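# Press sprayer head fully onto standing bottle

## Task

Fit the sprayer head onto the bottle and press it all the way down over the neck, since the fit is tight. The bottle must still be upright at the end, and the head must stay seated on its own, not because a gripper is still holding it.

## Robot and tools

Robot: two arms, left_arm and right_arm, each with a parallel two-finger gripper and a wrist camera (cam_left_wrist and cam_right_wrist, both 896x504). Now and then a loose object may get a short push from outside. Nothing may leave the table.

Scene frame: one shared frame for both arms. The origin sits on the table top midway between the arms, +x points out over the table, +z points up, and left_arm is on the +y side. The names left and right are arm names only, not image sides. State lines read `left_arm: …` | `right_arm: …` and give each gripper's end_effector_position (metres), end_effector_quat_wxyz, and linear (m/s) and angular (rad/s) velocities. Reported hand positions can be slightly wrong, more so at long reach.

Gripper axes: the fingers point along the gripper's +z and close along its y. The reported point lies between the finger pads as they would be when closed, roughly 2 cm short of the tips; closing pushes the tips about 10 mm further along +z. grip_measured is the measured finger opening on the command scale.

The 14-number row (used by execute_actions rows and by move's target): left_arm first, then right_arm, each as dx, dy, dz, rx, ry, rz, opening. Always give all 14 numbers, each between -1 and 1, even if one arm stays still. dx..rz are an offset, not a pose: they are expressed in that gripper's own axes and counted from the gripper's pose in the latest result that showed it (before any such result in the scene, and for second and later calls in the same reply, from where the arm is when the action begins). Scale: 1.0 equals 0.6 m of translation or 180 degrees of rotation; rx, ry, rz form a single rotation vector. All-zero offsets do not mean 'stay still'; they pull the gripper back to the reference pose. The opening is absolute: +1 fully open (0.084 m), -1 closed. To hold something, command an opening well under grip_measured; the bigger the gap, the harder the squeeze (about 24 N per pad max). Closing fast can squeeze harder than intended.

execute_actions: argument actions is a list holding at most one item, plus optional pictures (boolean). An empty list just reports the current state. An action item {"rows": [...], "steps": n} runs up to 15 control steps of 1/30 s (default 15); each row is one step, the last row repeats if rows run out, and every row is measured from the same reference pose, not from the row before. A wait item {"steps": n} (n up to 300) sends nothing and returns once n steps have passed since the previous result, reply time included. A refused call moves nothing.

move: target is one 14-number row as above; speed is the top path speed in m/s, 0.002 to 0.5 (default 0.25), with turning capped at twice that value in rad/s. Each gripper follows a straight path to its target; paths end together and last 0.5 to 10 s (cut off at 10 s). Paths ignore obstacles and the other arm. Grippers can lag, drift and overshoot speed, especially with an arm almost straight. The opening is applied at the start. Its result adds a move: line with the ending (done, off_target, moving, held, fault) and the limits that acted, plus each gripper's distance to its target. limits=paced means the sent pose was clipped; limits=held means some steps were blocked and the arm may then jump faster. Faster contact and targets pushed further past the contact mean harder hits.

wait: seconds from 0 to 10; the scene runs with no new command.

zoom_image: camera (one of the two names) and region [x0, y0, x1, y1] in image pixels, top-left origin, at most 504x504; gives a sharper close-up of the latest picture.

show_instructions: no arguments; shows the scene's reference pages.

finished_scene: scene (1 or 2) ends that scene for good and grades it; the goal must hold afterwards. Replying with no tool call ends everything.

Motion limits: each step the commanded pose is clipped to within 70 mm and 16 degrees of the measured one; position wins over orientation if both cannot be met. After an action an arm only continues to its last clipped pose, so read the result and send the remainder. A Hand target line shows where each gripper is being driven. A pose unreachable line or HELD marks steps the clearance check altered or blocked.

Things to avoid: knocking the bottle over or anything off the table, dropping the head, slamming, pressing the arms into each other, and pushing so hard that a joint hits its load limit (waist and shoulder 45, elbow and forearm roll 27, wrist pitch and wrist roll 18 N m; held weight counts). A torque fault backs that joint off and freezes the arm for 10 s. Holding loads heats motors: MOTOR HOT appears at 65 °C, and at 80 °C an OVER-TEMPERATURE FAULT brakes the arm. Joint ranges: waist ±6.283, shoulder -2.059 to 2.094, elbow -3.927 to 0.192, forearm roll ±6.283, wrist pitch -1.693 to 3.142, wrist roll ±6.283 rad. Release the head before finishing so it stays on by itself.

Each tool is called after "Request:" by a JSON object that holds its "op" and its "data".

Reference images:

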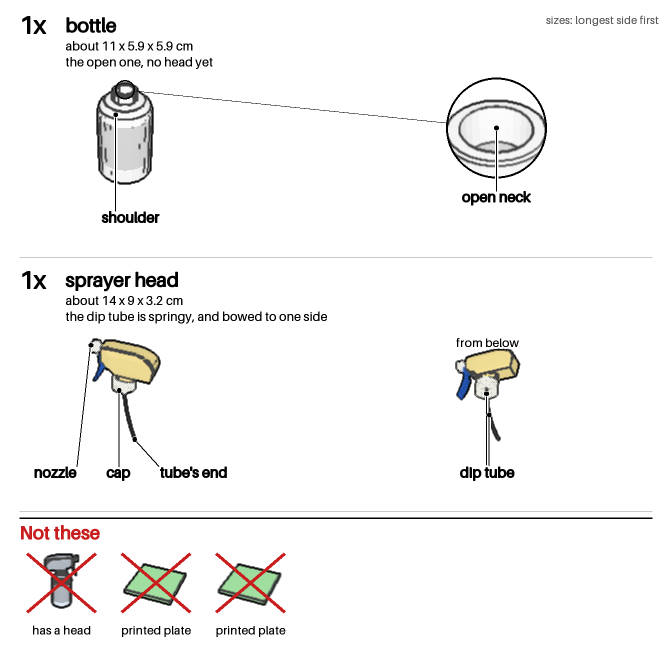

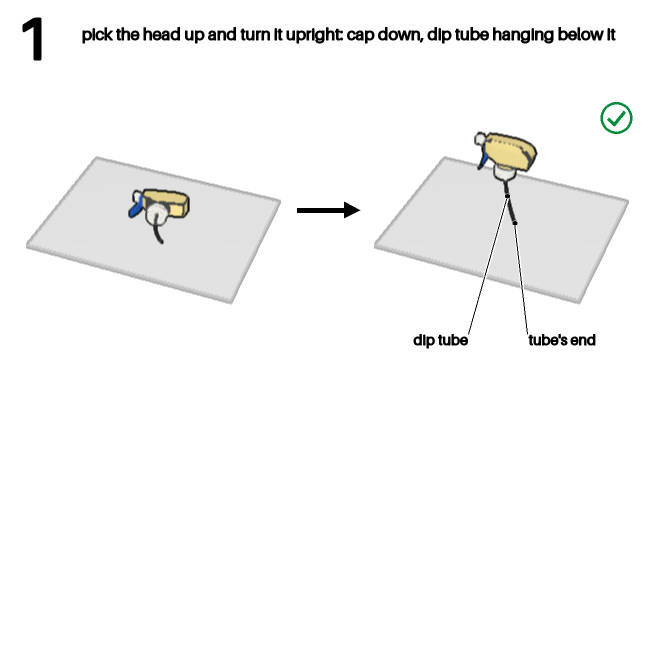

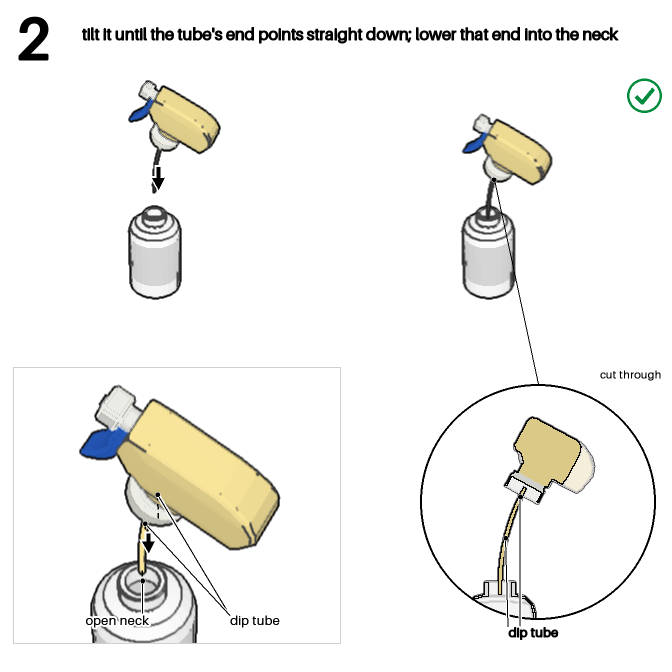

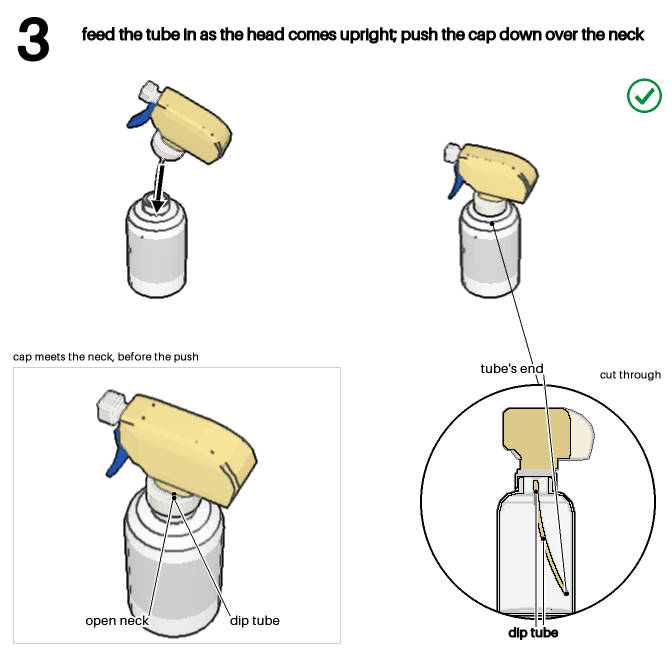

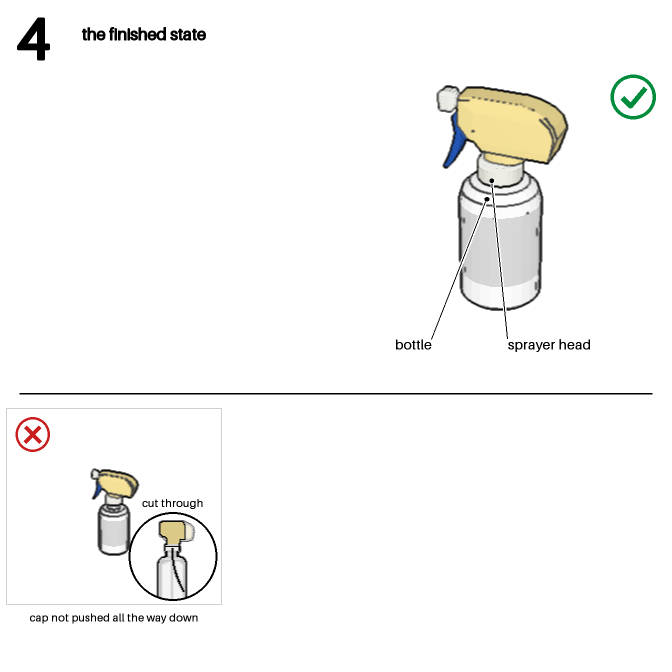

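## Session

Request:
{"op": "execute_actions", "data": {"actions": []}}

Scene clock: 0.00 s of 4470.00 s.
left_arm: end_effector_position=(+0.5153, +0.1206, +0.3505) grip_measured=+1.00 end_effector_quat_wxyz=(+0.370, +0.106, +0.774, +0.503) end_effector_velocity=(+0.000, -0.001, +0.001) end_effector_angular_velocity=(-0.001, -0.001, -0.001) | right_arm: end_effector_position=(+0.2068, -0.4073, +0.3078) grip_measured=+1.00 end_effector_quat_wxyz=(+0.093, -0.232, +0.968, +0.033) end_effector_velocity=(+0.000, +0.000, +0.000) end_effector_angular_velocity=(-0.000, -0.000, +0.001)
Joint positions: left_arm=[-1.051  0.233 -1.322  1.31   1.589  2.145  0.084] | right_arm=[-0.667 -1.128 -0.539  0.174  1.574  2.174  0.084]
Joint velocities: left_arm=[-0.001 -0.    -0.001  0.001  0.    -0.    -0.   ] | right_arm=[ 0.002  0.    -0.001 -0.     0.001  0.001  0.   ]
Hand target (left_arm): +0.515, +0.121, +0.350; +0.370, +0.106, +0.774, +0.503
Hand target (right_arm): +0.207, -0.407, +0.308; +0.093, -0.232, +0.968, +0.033

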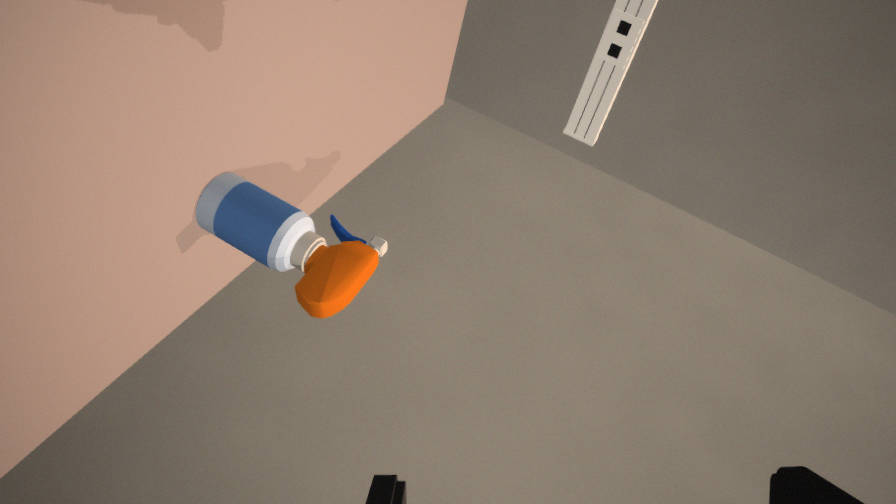

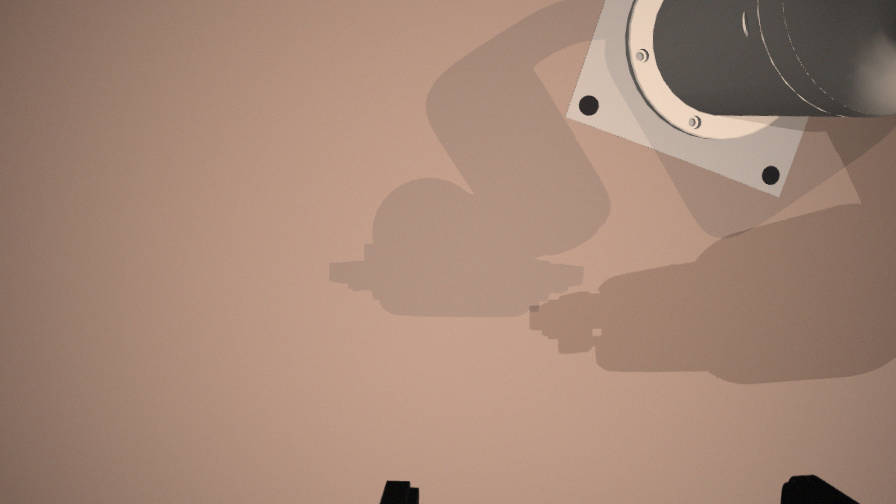

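Request:
{"op": "move", "data": {"target": [0.187,0.262,-0.13,0.361,0,0,1, -0.178,0.13,-0.152,0,-0.167,0,1], "speed": 0.4}}

Scene clock: 117.77 s of 4470.00 s.
left_arm: end_effector_position=(+0.3507, +0.2005, +0.4488) grip_measured=+1.00 end_effector_quat_wxyz=(+0.254, +0.290, +0.923, +0.009) end_effector_velocity=(-0.001, +0.002, +0.001) end_effector_angular_velocity=(-0.007, +0.007, -0.004) | right_arm: end_effector_position=(+0.2496, -0.3002, +0.4193) grip_measured=+1.00 end_effector_quat_wxyz=(+0.340, -0.216, +0.911, +0.092) end_effector_velocity=(+0.000, -0.000, -0.000) end_effector_angular_velocity=(-0.000, -0.001, -0.004)
Joint positions: left_arm=[-0.661 -0.743 -0.951  0.132  1.196  3.213  0.084] | right_arm=[-0.402 -1.349 -0.566  0.47   1.364  2.468  0.084]
Joint velocities: left_arm=[ 0.013 -0.002 -0.005 -0.018  0.007  0.018 -0.   ] | right_arm=[ 0.008 -0.001  0.002 -0.006 -0.006  0.01  -0.   ]
Hand target (left_arm): +0.351, +0.201, +0.449; +0.254, +0.290, +0.923, +0.008
Hand target (right_arm): +0.250, -0.300, +0.419; +0.340, -0.216, +0.911, +0.092
Off the commanded pose (left_arm): 0.001 m, 0 deg.
Off the commanded pose (right_arm): 0.000 m, 0 deg.
After step 90, 112.70 s passed at rest.
move: done
camera_calibration (this result's frames):
cam_left_wrist: T_world_to_cam=[[0.52137, 0.83668, 0.167752, -0.395238], [0.70216, -0.532348, 0.472839, -0.287424], [0.484917, -0.128735, -0.865033, 0.37679], [0, 0, 0, 1]] pos_world=[0.225171, 0.226184, 0.528143]
cam_right_wrist: T_world_to_cam=[[-0.467373, 0.884059, -0.00172856, 0.415841], [0.649285, 0.344581, 0.678006, -0.27743], [0.599993, 0.315759, -0.735054, 0.388853], [0, 0, 0, 1]] pos_world=[0.141175, -0.394815, 0.474646]

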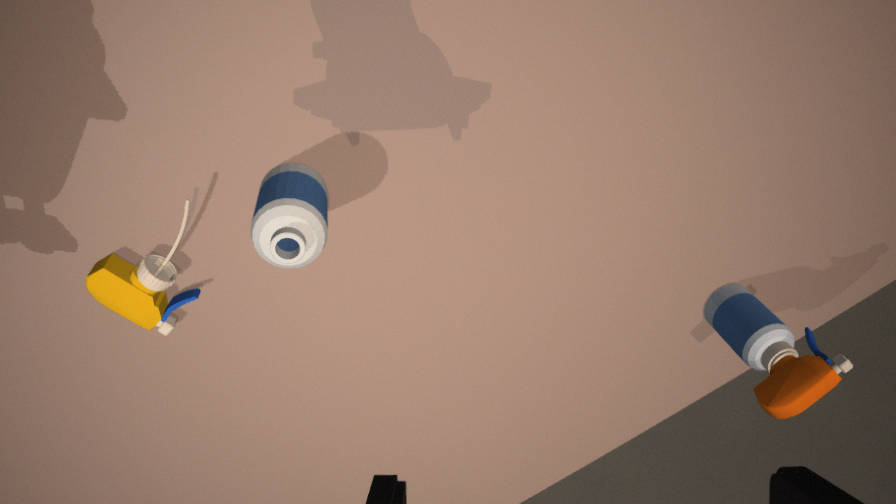

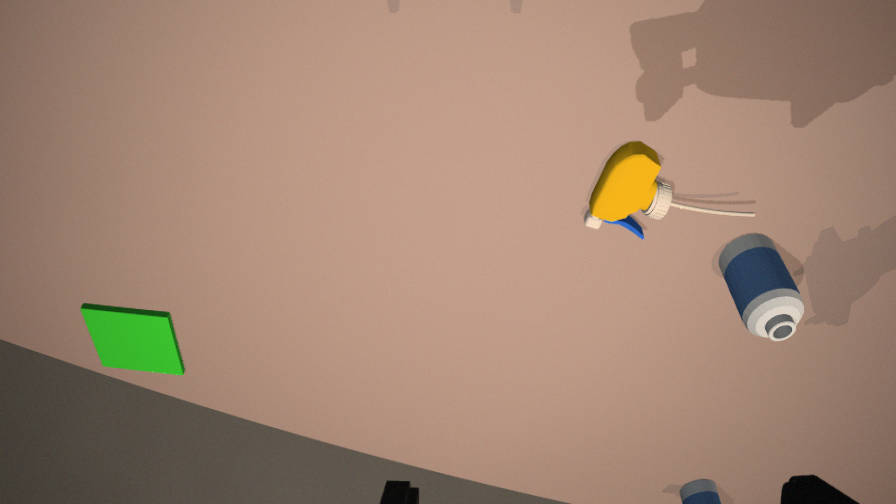

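Request:
{"op": "zoom_image", "data": {"camera": "cam_left_wrist", "region": [60, 170, 260, 350]}}

Request:
{"op": "zoom_image", "data": {"camera": "cam_right_wrist", "region": [570, 120, 830, 350]}}

Region (60, 170, 260, 350) of cam_left_wrist's 896x504 image, scaled by 2.520, with more detail than that image has; it fills the top 454 rows of this view, and the rest is white.

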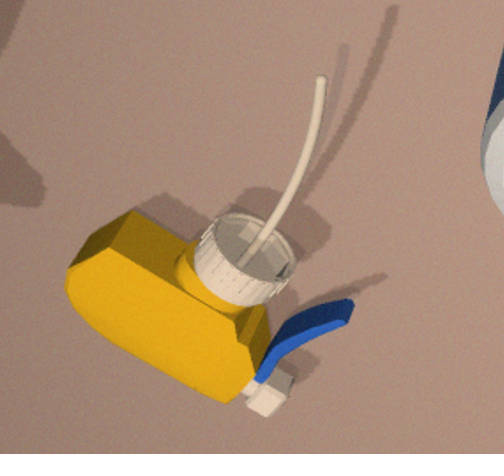

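Region (570, 120, 830, 350) of cam_right_wrist's 896x504 image, scaled by 1.938, with more detail than that image has; it fills the top 446 rows of this view, and the rest is white.

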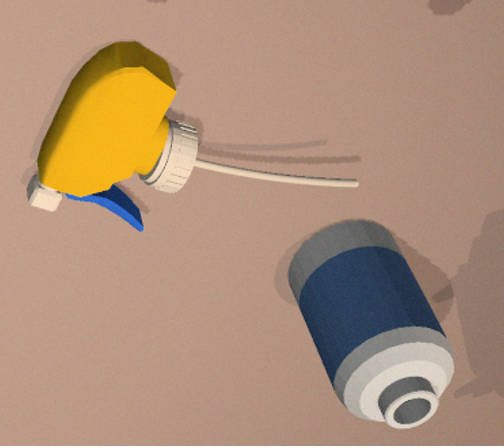

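Request:
{"op": "move", "data": {"target": [-0.0318,-0.4411,0.4872,0.1176,0.1208,0.2687,1, 0,0,0,0,0,0,1], "speed": 0.4}}

Scene clock: 239.70 s of 4470.00 s.
left_arm: end_effector_position=(+0.3634, -0.0688, +0.1614) grip_measured=+1.00 end_effector_quat_wxyz=(+0.001, +0.672, +0.741, -0.000) end_effector_velocity=(+0.000, -0.001, -0.003) end_effector_angular_velocity=(+0.008, +0.008, -0.002) | right_arm: end_effector_position=(+0.2496, -0.3002, +0.4193) grip_measured=+1.00 end_effector_quat_wxyz=(+0.340, -0.216, +0.911, +0.092) end_effector_velocity=(+0.000, -0.000, -0.001) end_effector_angular_velocity=(-0.001, +0.001, +0.001)
Joint positions: left_arm=[-1.036  0.304 -1.335  0.     1.028  3.719  0.084] | right_arm=[-0.402 -1.349 -0.566  0.47   1.364  2.468  0.084]
Joint velocities: left_arm=[-0.     0.014 -0.013 -0.001  0.01   0.003  0.   ] | right_arm=[-0.     0.     0.002 -0.    -0.    -0.002  0.   ]
Hand target (left_arm): +0.363, -0.069, +0.161; +0.001, +0.672, +0.741, -0.000
Hand target (right_arm): +0.250, -0.300, +0.419; +0.340, -0.216, +0.911, +0.092
Off the commanded pose (left_arm): 0.002 m, 0 deg.
Off the commanded pose (right_arm): 0.000 m, 0 deg.
After step 90, 117.00 s passed at rest.
move: done
camera_calibration (this result's frames):
cam_left_wrist: T_world_to_cam=[[0.994475, 0.104502, 0.00998682, -0.325184], [0.104387, -0.994471, 0.0114118, -0.0438418], [0.0111242, -0.0103062, -0.999885, 0.289469], [0, 0, 0, 1]] pos_world=[0.324743, -0.00663387, 0.293183]
cam_right_wrist: T_world_to_cam=[[-0.467373, 0.884059, -0.00172877, 0.415841], [0.649285, 0.344581, 0.678006, -0.27743], [0.599993, 0.315759, -0.735054, 0.388853], [0, 0, 0, 1]] pos_world=[0.141175, -0.394815, 0.474646]

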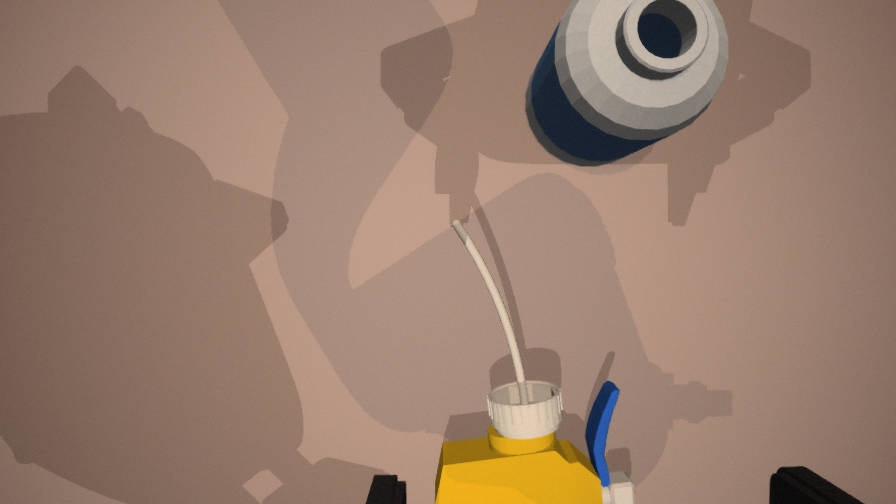

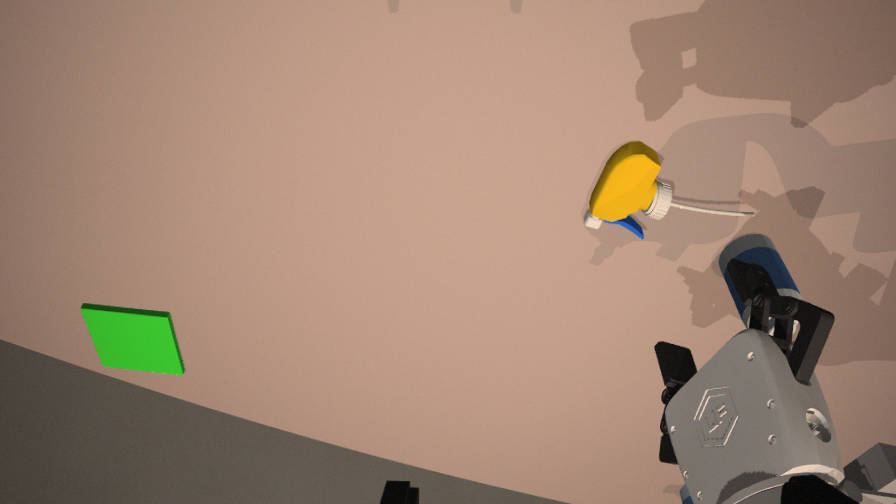

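Request:
{"op": "zoom_image", "data": {"camera": "cam_left_wrist", "region": [400, 200, 700, 504]}}

Request:
{"op": "zoom_image", "data": {"camera": "cam_right_wrist", "region": [620, 300, 896, 504]}}

Region (400, 200, 700, 504) of cam_left_wrist's 896x504 image, scaled by 1.658, with more detail than that image has; it fills the left 497 columns of this view, and the rest is white.

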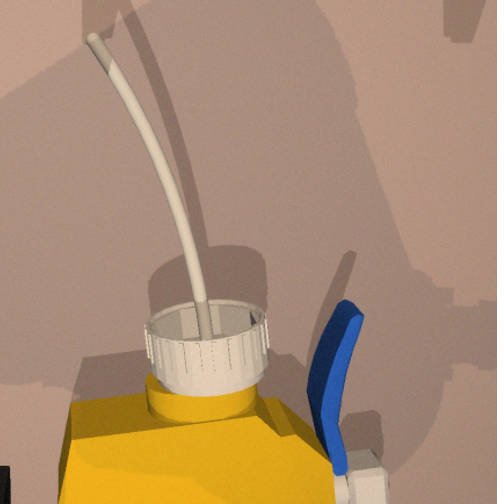

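Region (620, 300, 896, 504) of cam_right_wrist's 896x504 image, scaled by 1.826, with more detail than that image has; it fills the top 373 rows of this view, and the rest is white.

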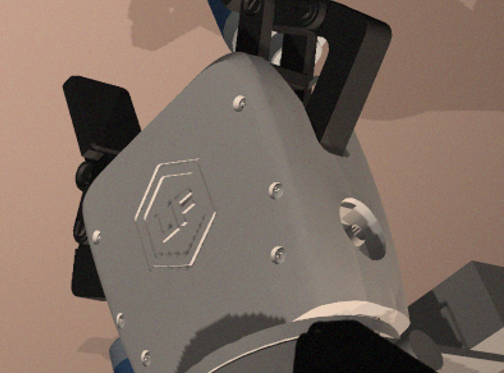

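Request:
{"op": "move", "data": {"target": [-0.0687,-0.0375,0,0,0,-0.75,1, 0,0,0,0,0,0,1], "speed": 0.5}}

Request:
{"op": "move", "data": {"target": [0,0,0,0,0,-0.75,1, 0,0,0,0,0,0,1], "speed": 0.5}}

Scene clock: 362.70 s of 4470.00 s.
left_arm: end_effector_position=(+0.3453, -0.1120, +0.1616) grip_measured=+1.00 end_effector_quat_wxyz=(+0.000, -0.427, +0.904, -0.001) end_effector_velocity=(+0.000, +0.001, -0.001) end_effector_angular_velocity=(+0.003, -0.001, +0.008) | right_arm: end_effector_position=(+0.2496, -0.3002, +0.4193) grip_measured=+1.00 end_effector_quat_wxyz=(+0.340, -0.216, +0.911, +0.092) end_effector_velocity=(-0.000, +0.001, -0.000) end_effector_angular_velocity=(+0.000, +0.001, +0.002)
Joint positions: left_arm=[-1.109  0.385 -1.451  0.001  1.063  1.291  0.084] | right_arm=[-0.402 -1.349 -0.566  0.47   1.364  2.468  0.084]
Joint velocities: left_arm=[ 0.     0.001  0.001  0.003  0.001 -0.009 -0.   ] | right_arm=[ 0.001  0.    -0.     0.     0.001 -0.     0.   ]
Hand target (left_arm): +0.345, -0.112, +0.162; +0.001, -0.428, +0.904, -0.001
Hand target (right_arm): +0.250, -0.300, +0.419; +0.340, -0.216, +0.911, +0.092
Off the commanded pose (left_arm): 0.000 m, 0 deg.
Off the commanded pose (right_arm): 0.000 m, 0 deg.
After step 90, 117.00 s passed at rest.
move: done
camera_calibration (this result's frames):
cam_left_wrist: T_world_to_cam=[[-0.776703, 0.629846, 0.0050828, 0.368526], [0.629865, 0.776656, 0.00872918, -0.0675925], [0.00155045, 0.00998146, -0.999949, 0.294961], [0, 0, 0, 1]] pos_world=[0.328352, -0.182563, 0.293662]
cam_right_wrist: T_world_to_cam=[[-0.467373, 0.884059, -0.00172877, 0.415841], [0.649285, 0.344582, 0.678006, -0.27743], [0.599993, 0.315759, -0.735054, 0.388853], [0, 0, 0, 1]] pos_world=[0.141175, -0.394815, 0.474646]

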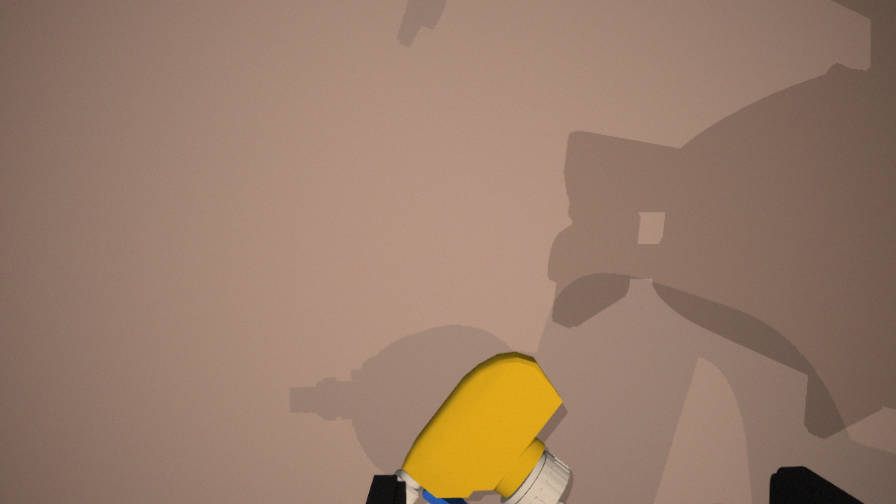

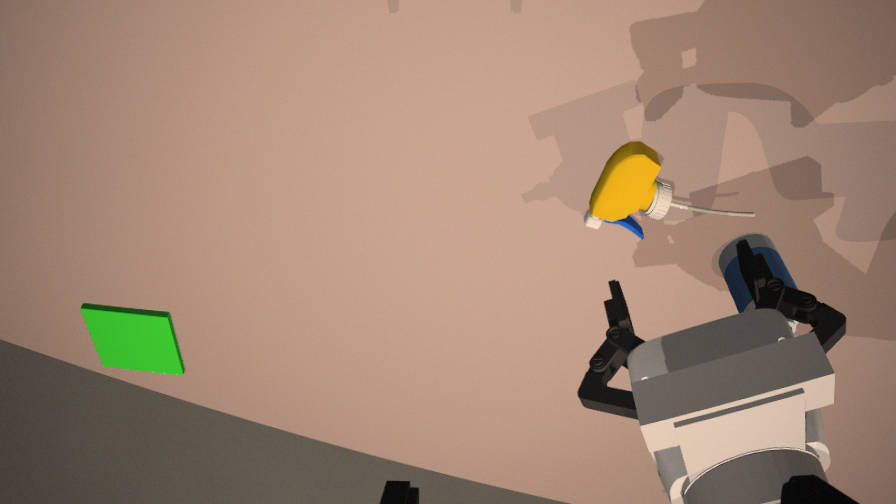

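Scene clock: 365.67 s of 4470.00 s.
left_arm: end_effector_position=(+0.3453, -0.1120, +0.1616) grip_measured=+1.00 end_effector_quat_wxyz=(+0.001, +0.999, +0.048, +0.001) end_effector_velocity=(+0.001, +0.001, +0.000) end_effector_angular_velocity=(+0.002, -0.002, +0.012) | right_arm: end_effector_position=(+0.2496, -0.3002, +0.4193) grip_measured=+1.00 end_effector_quat_wxyz=(+0.340, -0.216, +0.911, +0.092) end_effector_velocity=(-0.000, +0.000, -0.000) end_effector_angular_velocity=(-0.000, +0.001, +0.001)
Joint positions: left_arm=[-1.109  0.385 -1.451  0.     1.063 -1.064  0.084] | right_arm=[-0.402 -1.349 -0.566  0.47   1.364  2.468  0.084]
Joint velocities: left_arm=[ 0.001  0.    -0.001  0.003  0.001 -0.013  0.   ] | right_arm=[ 0.    -0.     0.001  0.     0.    -0.001 -0.   ]
Hand target (left_arm): +0.345, -0.112, +0.162; +0.001, +0.999, +0.049, +0.001
Hand target (right_arm): +0.250, -0.300, +0.419; +0.340, -0.216, +0.911, +0.092
Off the commanded pose (left_arm): 0.000 m, 0 deg.
Off the commanded pose (right_arm): 0.000 m, 0 deg.
move: done
camera_calibration (this result's frames):
cam_left_wrist: T_world_to_cam=[[0.102826, -0.994641, 0.0107439, -0.117945], [-0.99468, -0.10275, 0.00739328, 0.395033], [-0.00624973, -0.0114469, -0.999915, 0.295249], [0, 0, 0, 1]] pos_world=[0.406904, -0.0733437, 0.29357]
cam_right_wrist: T_world_to_cam=[[-0.467373, 0.884059, -0.00172892, 0.415841], [0.649285, 0.344582, 0.678006, -0.27743], [0.599993, 0.315759, -0.735054, 0.388853], [0, 0, 0, 1]] pos_world=[0.141175, -0.394815, 0.474646]

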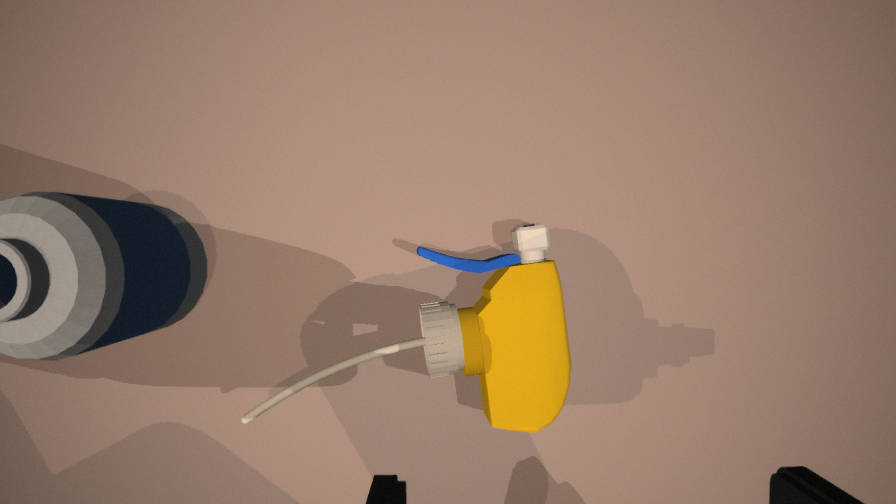

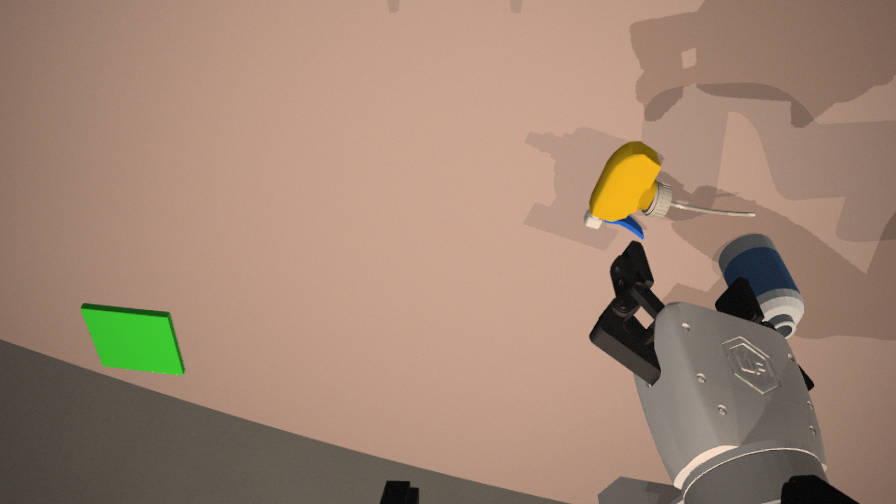

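Request:
{"op": "zoom_image", "data": {"camera": "cam_left_wrist", "region": [380, 210, 620, 450]}}

Region (380, 210, 620, 450) of cam_left_wrist's 896x504 image, scaled by 2.100, with more detail than that image has.

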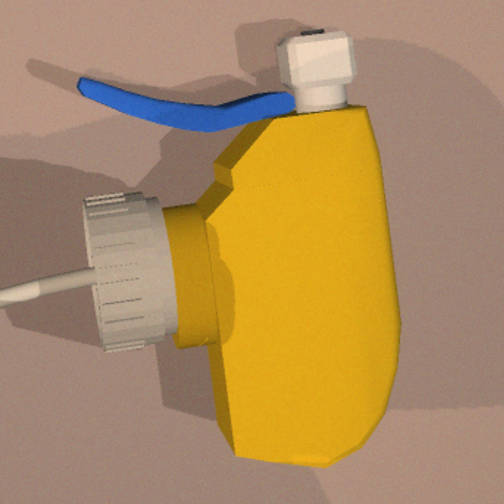

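Request:
{"op": "move", "data": {"target": [-0.0017,0.005,0.1443,0,0,-0.0317,0.35, 0.1164,-0.1498,0.336,-0.111,0.3296,0.6988,1], "speed": 0.4}}

Scene clock: 489.27 s of 4470.00 s.
left_arm: end_effector_position=(+0.3448, -0.1156, +0.0751) grip_measured=+0.34 end_effector_quat_wxyz=(+0.001, +0.995, +0.098, +0.001) end_effector_velocity=(-0.000, +0.001, -0.001) end_effector_angular_velocity=(+0.002, +0.001, +0.002) | right_arm: end_effector_position=(+0.3613, -0.3408, +0.2204) grip_measured=+1.00 end_effector_quat_wxyz=(-0.352, +0.612, +0.613, +0.355) end_effector_velocity=(+0.000, -0.001, -0.002) end_effector_angular_velocity=(+0.007, +0.011, -0.008)
Joint positions: left_arm=[-1.113  0.509 -1.374  0.     0.862 -1.168  0.059] | right_arm=[-0.705 -0.063 -0.816  0.836  1.596  3.858  0.084]
Joint velocities: left_arm=[-0.     0.001  0.002 -0.    -0.001 -0.002 -0.   ] | right_arm=[-0.004  0.007  0.001  0.003  0.001  0.006 -0.   ]
Hand target (left_arm): +0.345, -0.116, +0.075; +0.001, +0.995, +0.098, +0.001
Hand target (right_arm): +0.361, -0.341, +0.220; -0.353, +0.612, +0.612, +0.355
Off the commanded pose (left_arm): 0.000 m, 0 deg.
Off the commanded pose (right_arm): 0.001 m, 0 deg.
After step 90, 117.00 s passed at rest.
move: done
camera_calibration (this result's frames):
cam_left_wrist: T_world_to_cam=[[0.201041, -0.97952, 0.0111209, -0.152676], [-0.979569, -0.200964, 0.00766273, 0.378262], [-0.00527088, -0.0124342, -0.999909, 0.208312], [0, 0, 0, 1]] pos_world=[0.402326, -0.0709423, 0.207092]
cam_right_wrist: T_world_to_cam=[[0.999604, 0.0182371, 0.021412, -0.326568], [0.0277798, -0.521126, -0.853027, 0.0659434], [-0.00439841, 0.853285, -0.521427, 0.542929], [0, 0, 0, 1]] pos_world=[0.326995, -0.422953, 0.346342]

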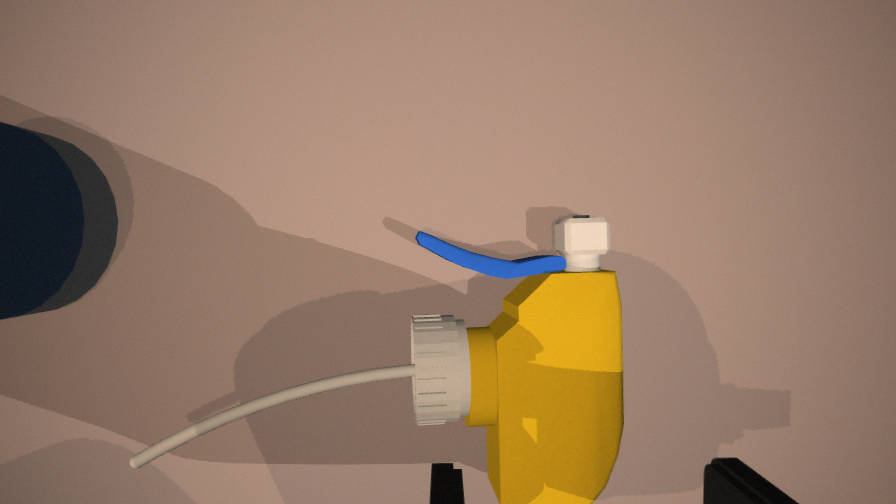

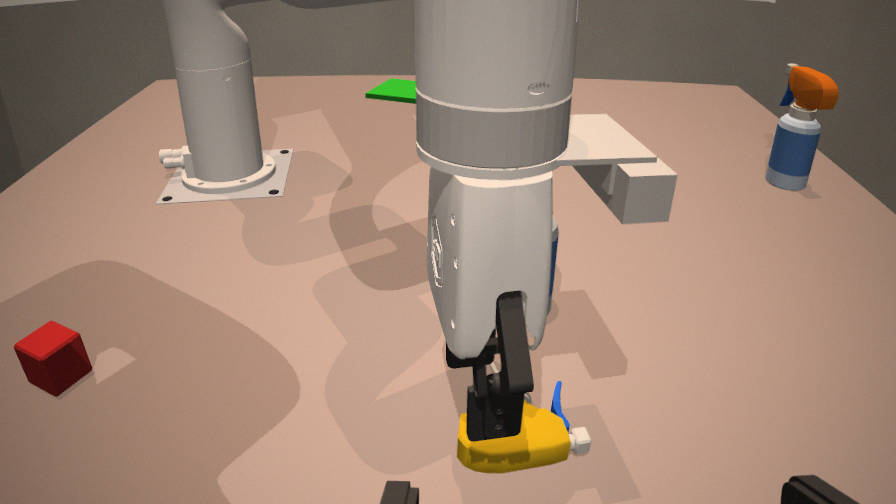

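Request:
{"op": "zoom_image", "data": {"camera": "cam_left_wrist", "region": [390, 300, 800, 504]}}

Region (390, 300, 800, 504) of cam_left_wrist's 896x504 image, scaled by 1.229, with more detail than that image has; it fills the top 251 rows of this view, and the rest is white.

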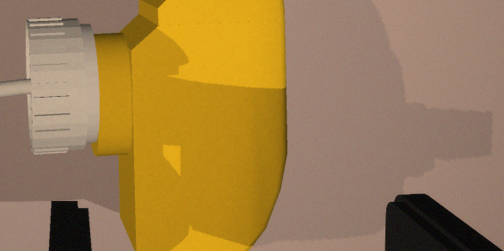

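Request:
{"op": "move", "data": {"target": [-0.0072,-0.0033,0.0852,0,0,0,0.35, 0,0,0,0,0,0,1], "speed": 0.1}}

Scene clock: 530.50 s of 4470.00 s.
left_arm: end_effector_position=(+0.3405, -0.1150, +0.0246) grip_measured=+0.34 end_effector_quat_wxyz=(+0.002, +0.995, +0.098, +0.001) end_effector_velocity=(+0.000, +0.001, -0.003) end_effector_angular_velocity=(+0.001, +0.001, +0.001) | right_arm: end_effector_position=(+0.3613, -0.3408, +0.2204) grip_measured=+1.00 end_effector_quat_wxyz=(-0.352, +0.612, +0.613, +0.355) end_effector_velocity=(+0.000, +0.000, +0.000) end_effector_angular_velocity=(-0.001, -0.001, +0.000)
Joint positions: left_arm=[-1.119  0.591 -1.341  0.     0.746 -1.173  0.059] | right_arm=[-0.705 -0.063 -0.816  0.836  1.596  3.858  0.084]
Joint velocities: left_arm=[ 0.001  0.005  0.    -0.001 -0.004  0.001 -0.   ] | right_arm=[ 0.001 -0.    -0.001  0.    -0.001  0.001  0.   ]
Hand target (left_arm): +0.340, -0.115, +0.024; +0.001, +0.995, +0.098, +0.001
Hand target (right_arm): +0.361, -0.341, +0.220; -0.352, +0.612, +0.613, +0.355
Off the commanded pose (left_arm): 0.001 m, 0 deg.
Off the commanded pose (right_arm): 0.000 m, 0 deg.
After step 90, 37.30 s passed at rest.
move: done
camera_calibration (this result's frames):
cam_left_wrist: T_world_to_cam=[[0.200993, -0.979519, 0.0120103, -0.150692], [-0.979581, -0.200916, 0.00735685, 0.374574], [-0.00479312, -0.0132437, -0.999901, 0.157512], [0, 0, 0, 1]] pos_world=[0.397968, -0.0702623, 0.156551]
cam_right_wrist: T_world_to_cam=[[0.999605, 0.0182345, 0.0214042, -0.326567], [0.0277718, -0.521122, -0.85303, 0.0659466], [-0.00440033, 0.853287, -0.521423, 0.542929], [0, 0, 0, 1]] pos_world=[0.326995, -0.422953, 0.34634]

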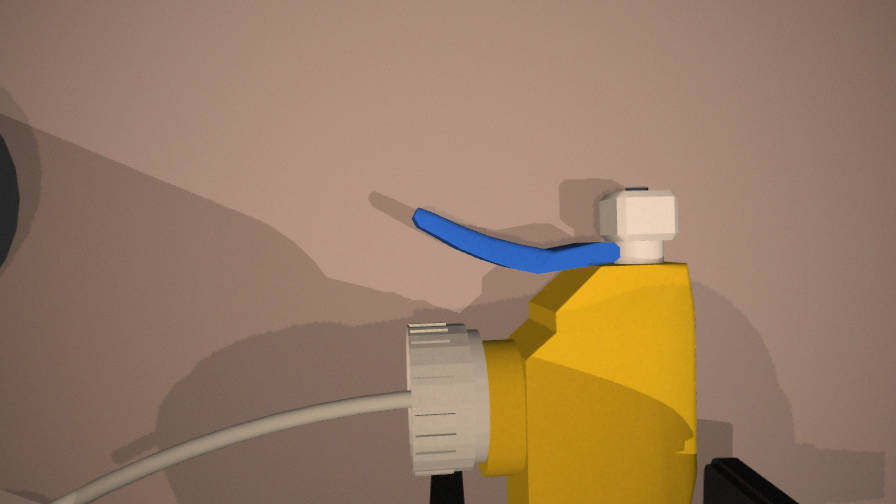

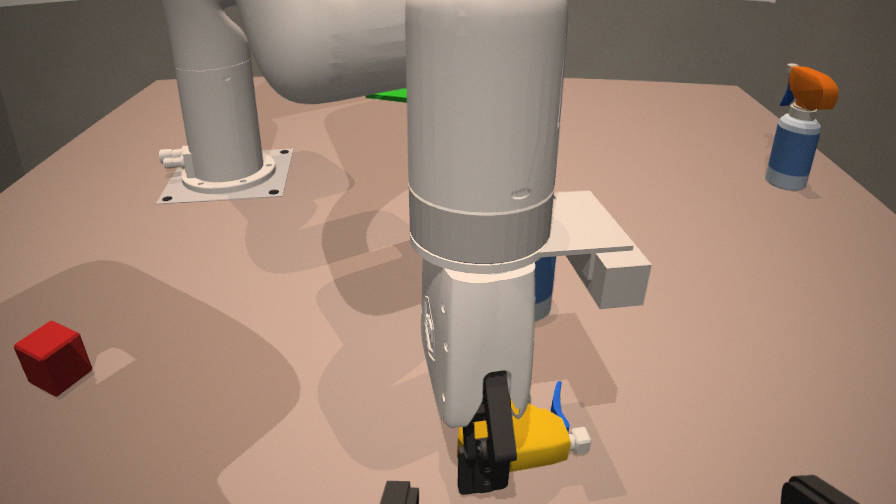

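Request:
{"op": "zoom_image", "data": {"camera": "cam_left_wrist", "region": [380, 380, 580, 504]}}

Request:
{"op": "zoom_image", "data": {"camera": "cam_right_wrist", "region": [400, 340, 640, 504]}}

Region (380, 380, 580, 504) of cam_left_wrist's 896x504 image, scaled by 2.520, with more detail than that image has; it fills the top 312 rows of this view, and the rest is white.

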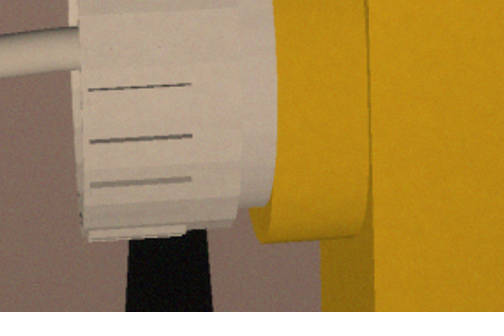

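Region (400, 340, 640, 504) of cam_right_wrist's 896x504 image, scaled by 2.100, with more detail than that image has; it fills the top 344 rows of this view, and the rest is white.

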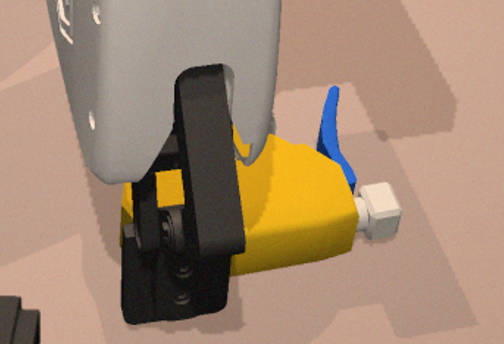

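Request:
{"op": "execute_actions", "data": {"actions": [{"rows": [[-0.0017,0,0,0,0,0,0.3,0,0,0,0,0,0,1],[-0.0017,0,0,0,0,0,0.24,0,0,0,0,0,0,1],[-0.0017,0,0,0,0,0,0.18,0,0,0,0,0,0,1],[-0.0017,0,0,0,0,0,0.12,0,0,0,0,0,0,1],[-0.0017,0,0,0,0,0,0.06,0,0,0,0,0,0,1],[-0.0017,0,0,0,0,0,0.0,0,0,0,0,0,0,1],[-0.0017,0,0,0,0,0,-0.05,0,0,0,0,0,0,1],[-0.0017,0,0,0,0,0,-0.1,0,0,0,0,0,0,1],[-0.0017,0,0,0,0,0,-0.15,0,0,0,0,0,0,1],[-0.0017,0,0,0,0,0,-0.2,0,0,0,0,0,0,1],[-0.0017,0,0,0,0,0,-0.27,0,0,0,0,0,0,1],[-0.0017,0,0,0,0,0,-0.35,0,0,0,0,0,0,1],[-0.0017,0,0,0,0,0,-0.45,0,0,0,0,0,0,1],[-0.0017,0,0,0,0,0,-0.55,0,0,0,0,0,0,1],[-0.0017,0,0,0,0,0,-0.6,0,0,0,0,0,0,1]], "steps": 15}]}}

Scene clock: 566.63 s of 4470.00 s.
left_arm: end_effector_position=(+0.3396, -0.1153, +0.0247) grip_measured=-0.14 end_effector_quat_wxyz=(+0.002, +0.995, +0.098, +0.001) end_effector_velocity=(-0.001, +0.001, -0.001) end_effector_angular_velocity=(+0.002, +0.001, -0.000) | right_arm: end_effector_position=(+0.3613, -0.3408, +0.2204) grip_measured=+1.00 end_effector_quat_wxyz=(-0.352, +0.612, +0.613, +0.355) end_effector_velocity=(-0.000, +0.000, -0.000) end_effector_angular_velocity=(+0.001, -0.001, +0.000)
Joint positions: left_arm=[-1.12   0.59  -1.34   0.     0.745 -1.175  0.038] | right_arm=[-0.705 -0.063 -0.816  0.836  1.596  3.858  0.084]
Joint velocities: left_arm=[-0.     0.     0.002  0.001 -0.    -0.001  0.   ] | right_arm=[ 0.     0.     0.001  0.    -0.001 -0.002  0.   ]
Hand target (left_arm): +0.339, -0.115, +0.025; +0.002, +0.995, +0.098, +0.001
Hand target (right_arm): +0.361, -0.341, +0.220; -0.352, +0.612, +0.613, +0.355
Off the commanded pose (left_arm): 0.000 m, 0 deg.
Off the commanded pose (right_arm): 0.000 m, 0 deg.
Steps of this call (steps 1 to 90: nothing new was sent; then 32.63 s passed at rest; steps 91 to 105: all 15 steps of this action). Readings (end_effector_position):
91: left_arm (+0.3403, -0.1147, +0.0240) | right_arm (+0.3613, -0.3408, +0.2204)
92: left_arm (+0.3402, -0.1148, +0.0240) | right_arm (+0.3613, -0.3408, +0.2204)
94: left_arm (+0.3398, -0.1150, +0.0243) | right_arm (+0.3613, -0.3408, +0.2204)
98: left_arm (+0.3396, -0.1152, +0.0246) | right_arm (+0.3613, -0.3408, +0.2204)
105: the state above
camera_calibration (this result's frames):
cam_left_wrist: T_world_to_cam=[[0.200992, -0.979516, 0.0122775, -0.150782], [-0.979582, -0.200915, 0.00722431, 0.37362], [-0.0046096, -0.0134789, -0.999899, 0.157528], [0, 0, 0, 1]] pos_world=[0.397023, -0.0705046, 0.156664]
cam_right_wrist: T_world_to_cam=[[0.999605, 0.0182344, 0.0214043, -0.326567], [0.0277718, -0.521122, -0.85303, 0.0659467], [-0.00440022, 0.853287, -0.521423, 0.542929], [0, 0, 0, 1]] pos_world=[0.326995, -0.422953, 0.34634]

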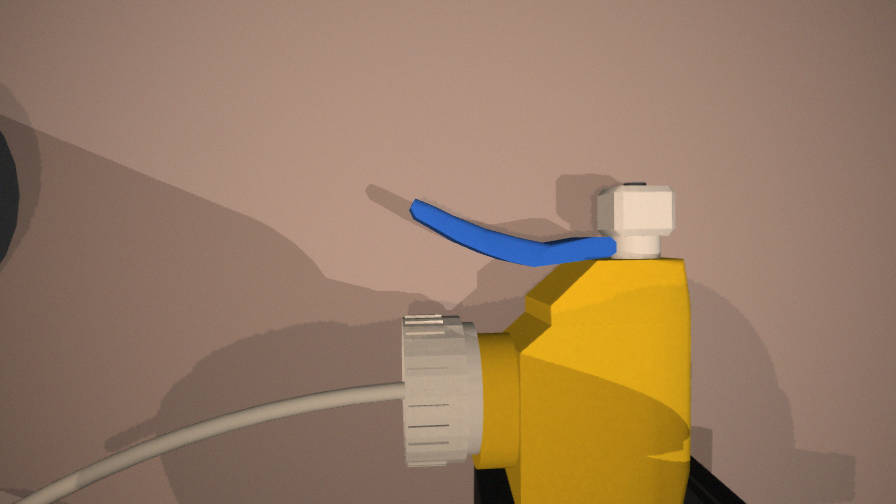

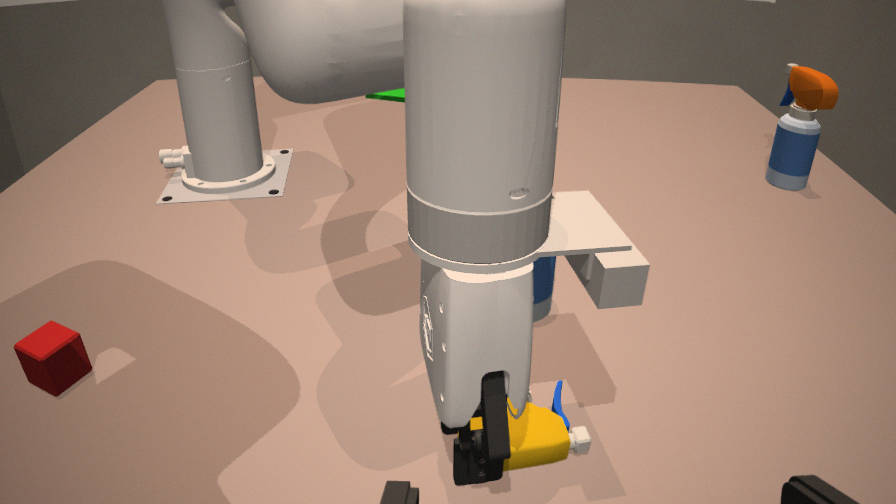

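Request:
{"op": "execute_actions", "data": {"actions": []}}

Scene clock: 588.67 s of 4470.00 s.
left_arm: end_effector_position=(+0.3395, -0.1152, +0.0246) grip_measured=-0.14 end_effector_quat_wxyz=(+0.002, +0.995, +0.098, +0.001) end_effector_velocity=(-0.000, -0.000, +0.000) end_effector_angular_velocity=(+0.000, -0.001, -0.001) | right_arm: end_effector_position=(+0.3613, -0.3408, +0.2204) grip_measured=+1.00 end_effector_quat_wxyz=(-0.352, +0.612, +0.613, +0.355) end_effector_velocity=(+0.000, +0.000, +0.000) end_effector_angular_velocity=(-0.000, +0.000, +0.000)
Joint positions: left_arm=[-1.12   0.59  -1.34   0.     0.745 -1.175  0.038] | right_arm=[-0.705 -0.063 -0.816  0.836  1.596  3.858  0.084]
Joint velocities: left_arm=[-0.001  0.    -0.     0.001  0.    -0.001  0.   ] | right_arm=[ 0.001  0.    -0.001 -0.     0.     0.001 -0.   ]
Hand target (left_arm): +0.339, -0.115, +0.025; +0.002, +0.995, +0.098, +0.001
Hand target (right_arm): +0.361, -0.341, +0.220; -0.352, +0.612, +0.613, +0.355
Off the commanded pose (left_arm): 0.000 m, 0 deg.
Off the commanded pose (right_arm): 0.000 m, 0 deg.
Steps of this call (steps 1 to 90: nothing new was sent; then 19.03 s passed at rest). Readings (end_effector_position):
1: left_arm (+0.3396, -0.1153, +0.0247) | right_arm (+0.3613, -0.3408, +0.2204)
2: left_arm (+0.3396, -0.1152, +0.0247) | right_arm (+0.3613, -0.3408, +0.2204)
4: left_arm (+0.3396, -0.1152, +0.0247) | right_arm (+0.3613, -0.3408, +0.2204)
8: left_arm (+0.3395, -0.1152, +0.0247) | right_arm (+0.3613, -0.3408, +0.2204)
90: the state above
camera_calibration (this result's frames):
cam_left_wrist: T_world_to_cam=[[0.200992, -0.979519, 0.0120356, -0.150697], [-0.979581, -0.200915, 0.00734217, 0.373559], [-0.00477366, -0.0132656, -0.999901, 0.157504], [0, 0, 0, 1]] pos_world=[0.396972, -0.0704681, 0.15656]
cam_right_wrist: T_world_to_cam=[[0.999605, 0.0182345, 0.0214041, -0.326567], [0.0277717, -0.521122, -0.85303, 0.0659466], [-0.00440042, 0.853287, -0.521423, 0.542929], [0, 0, 0, 1]] pos_world=[0.326995, -0.422953, 0.34634]

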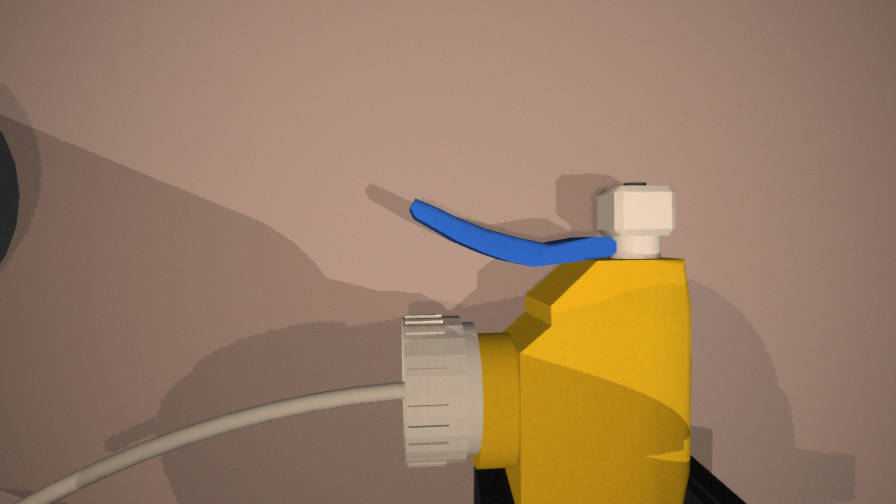

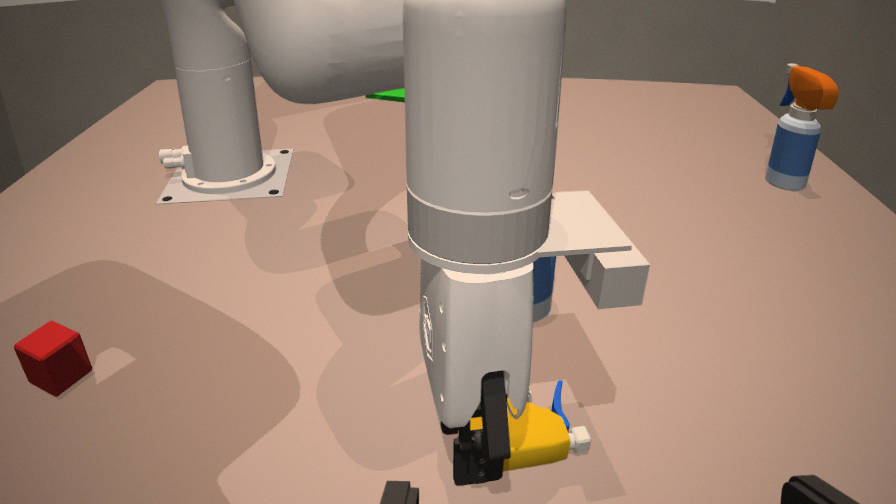

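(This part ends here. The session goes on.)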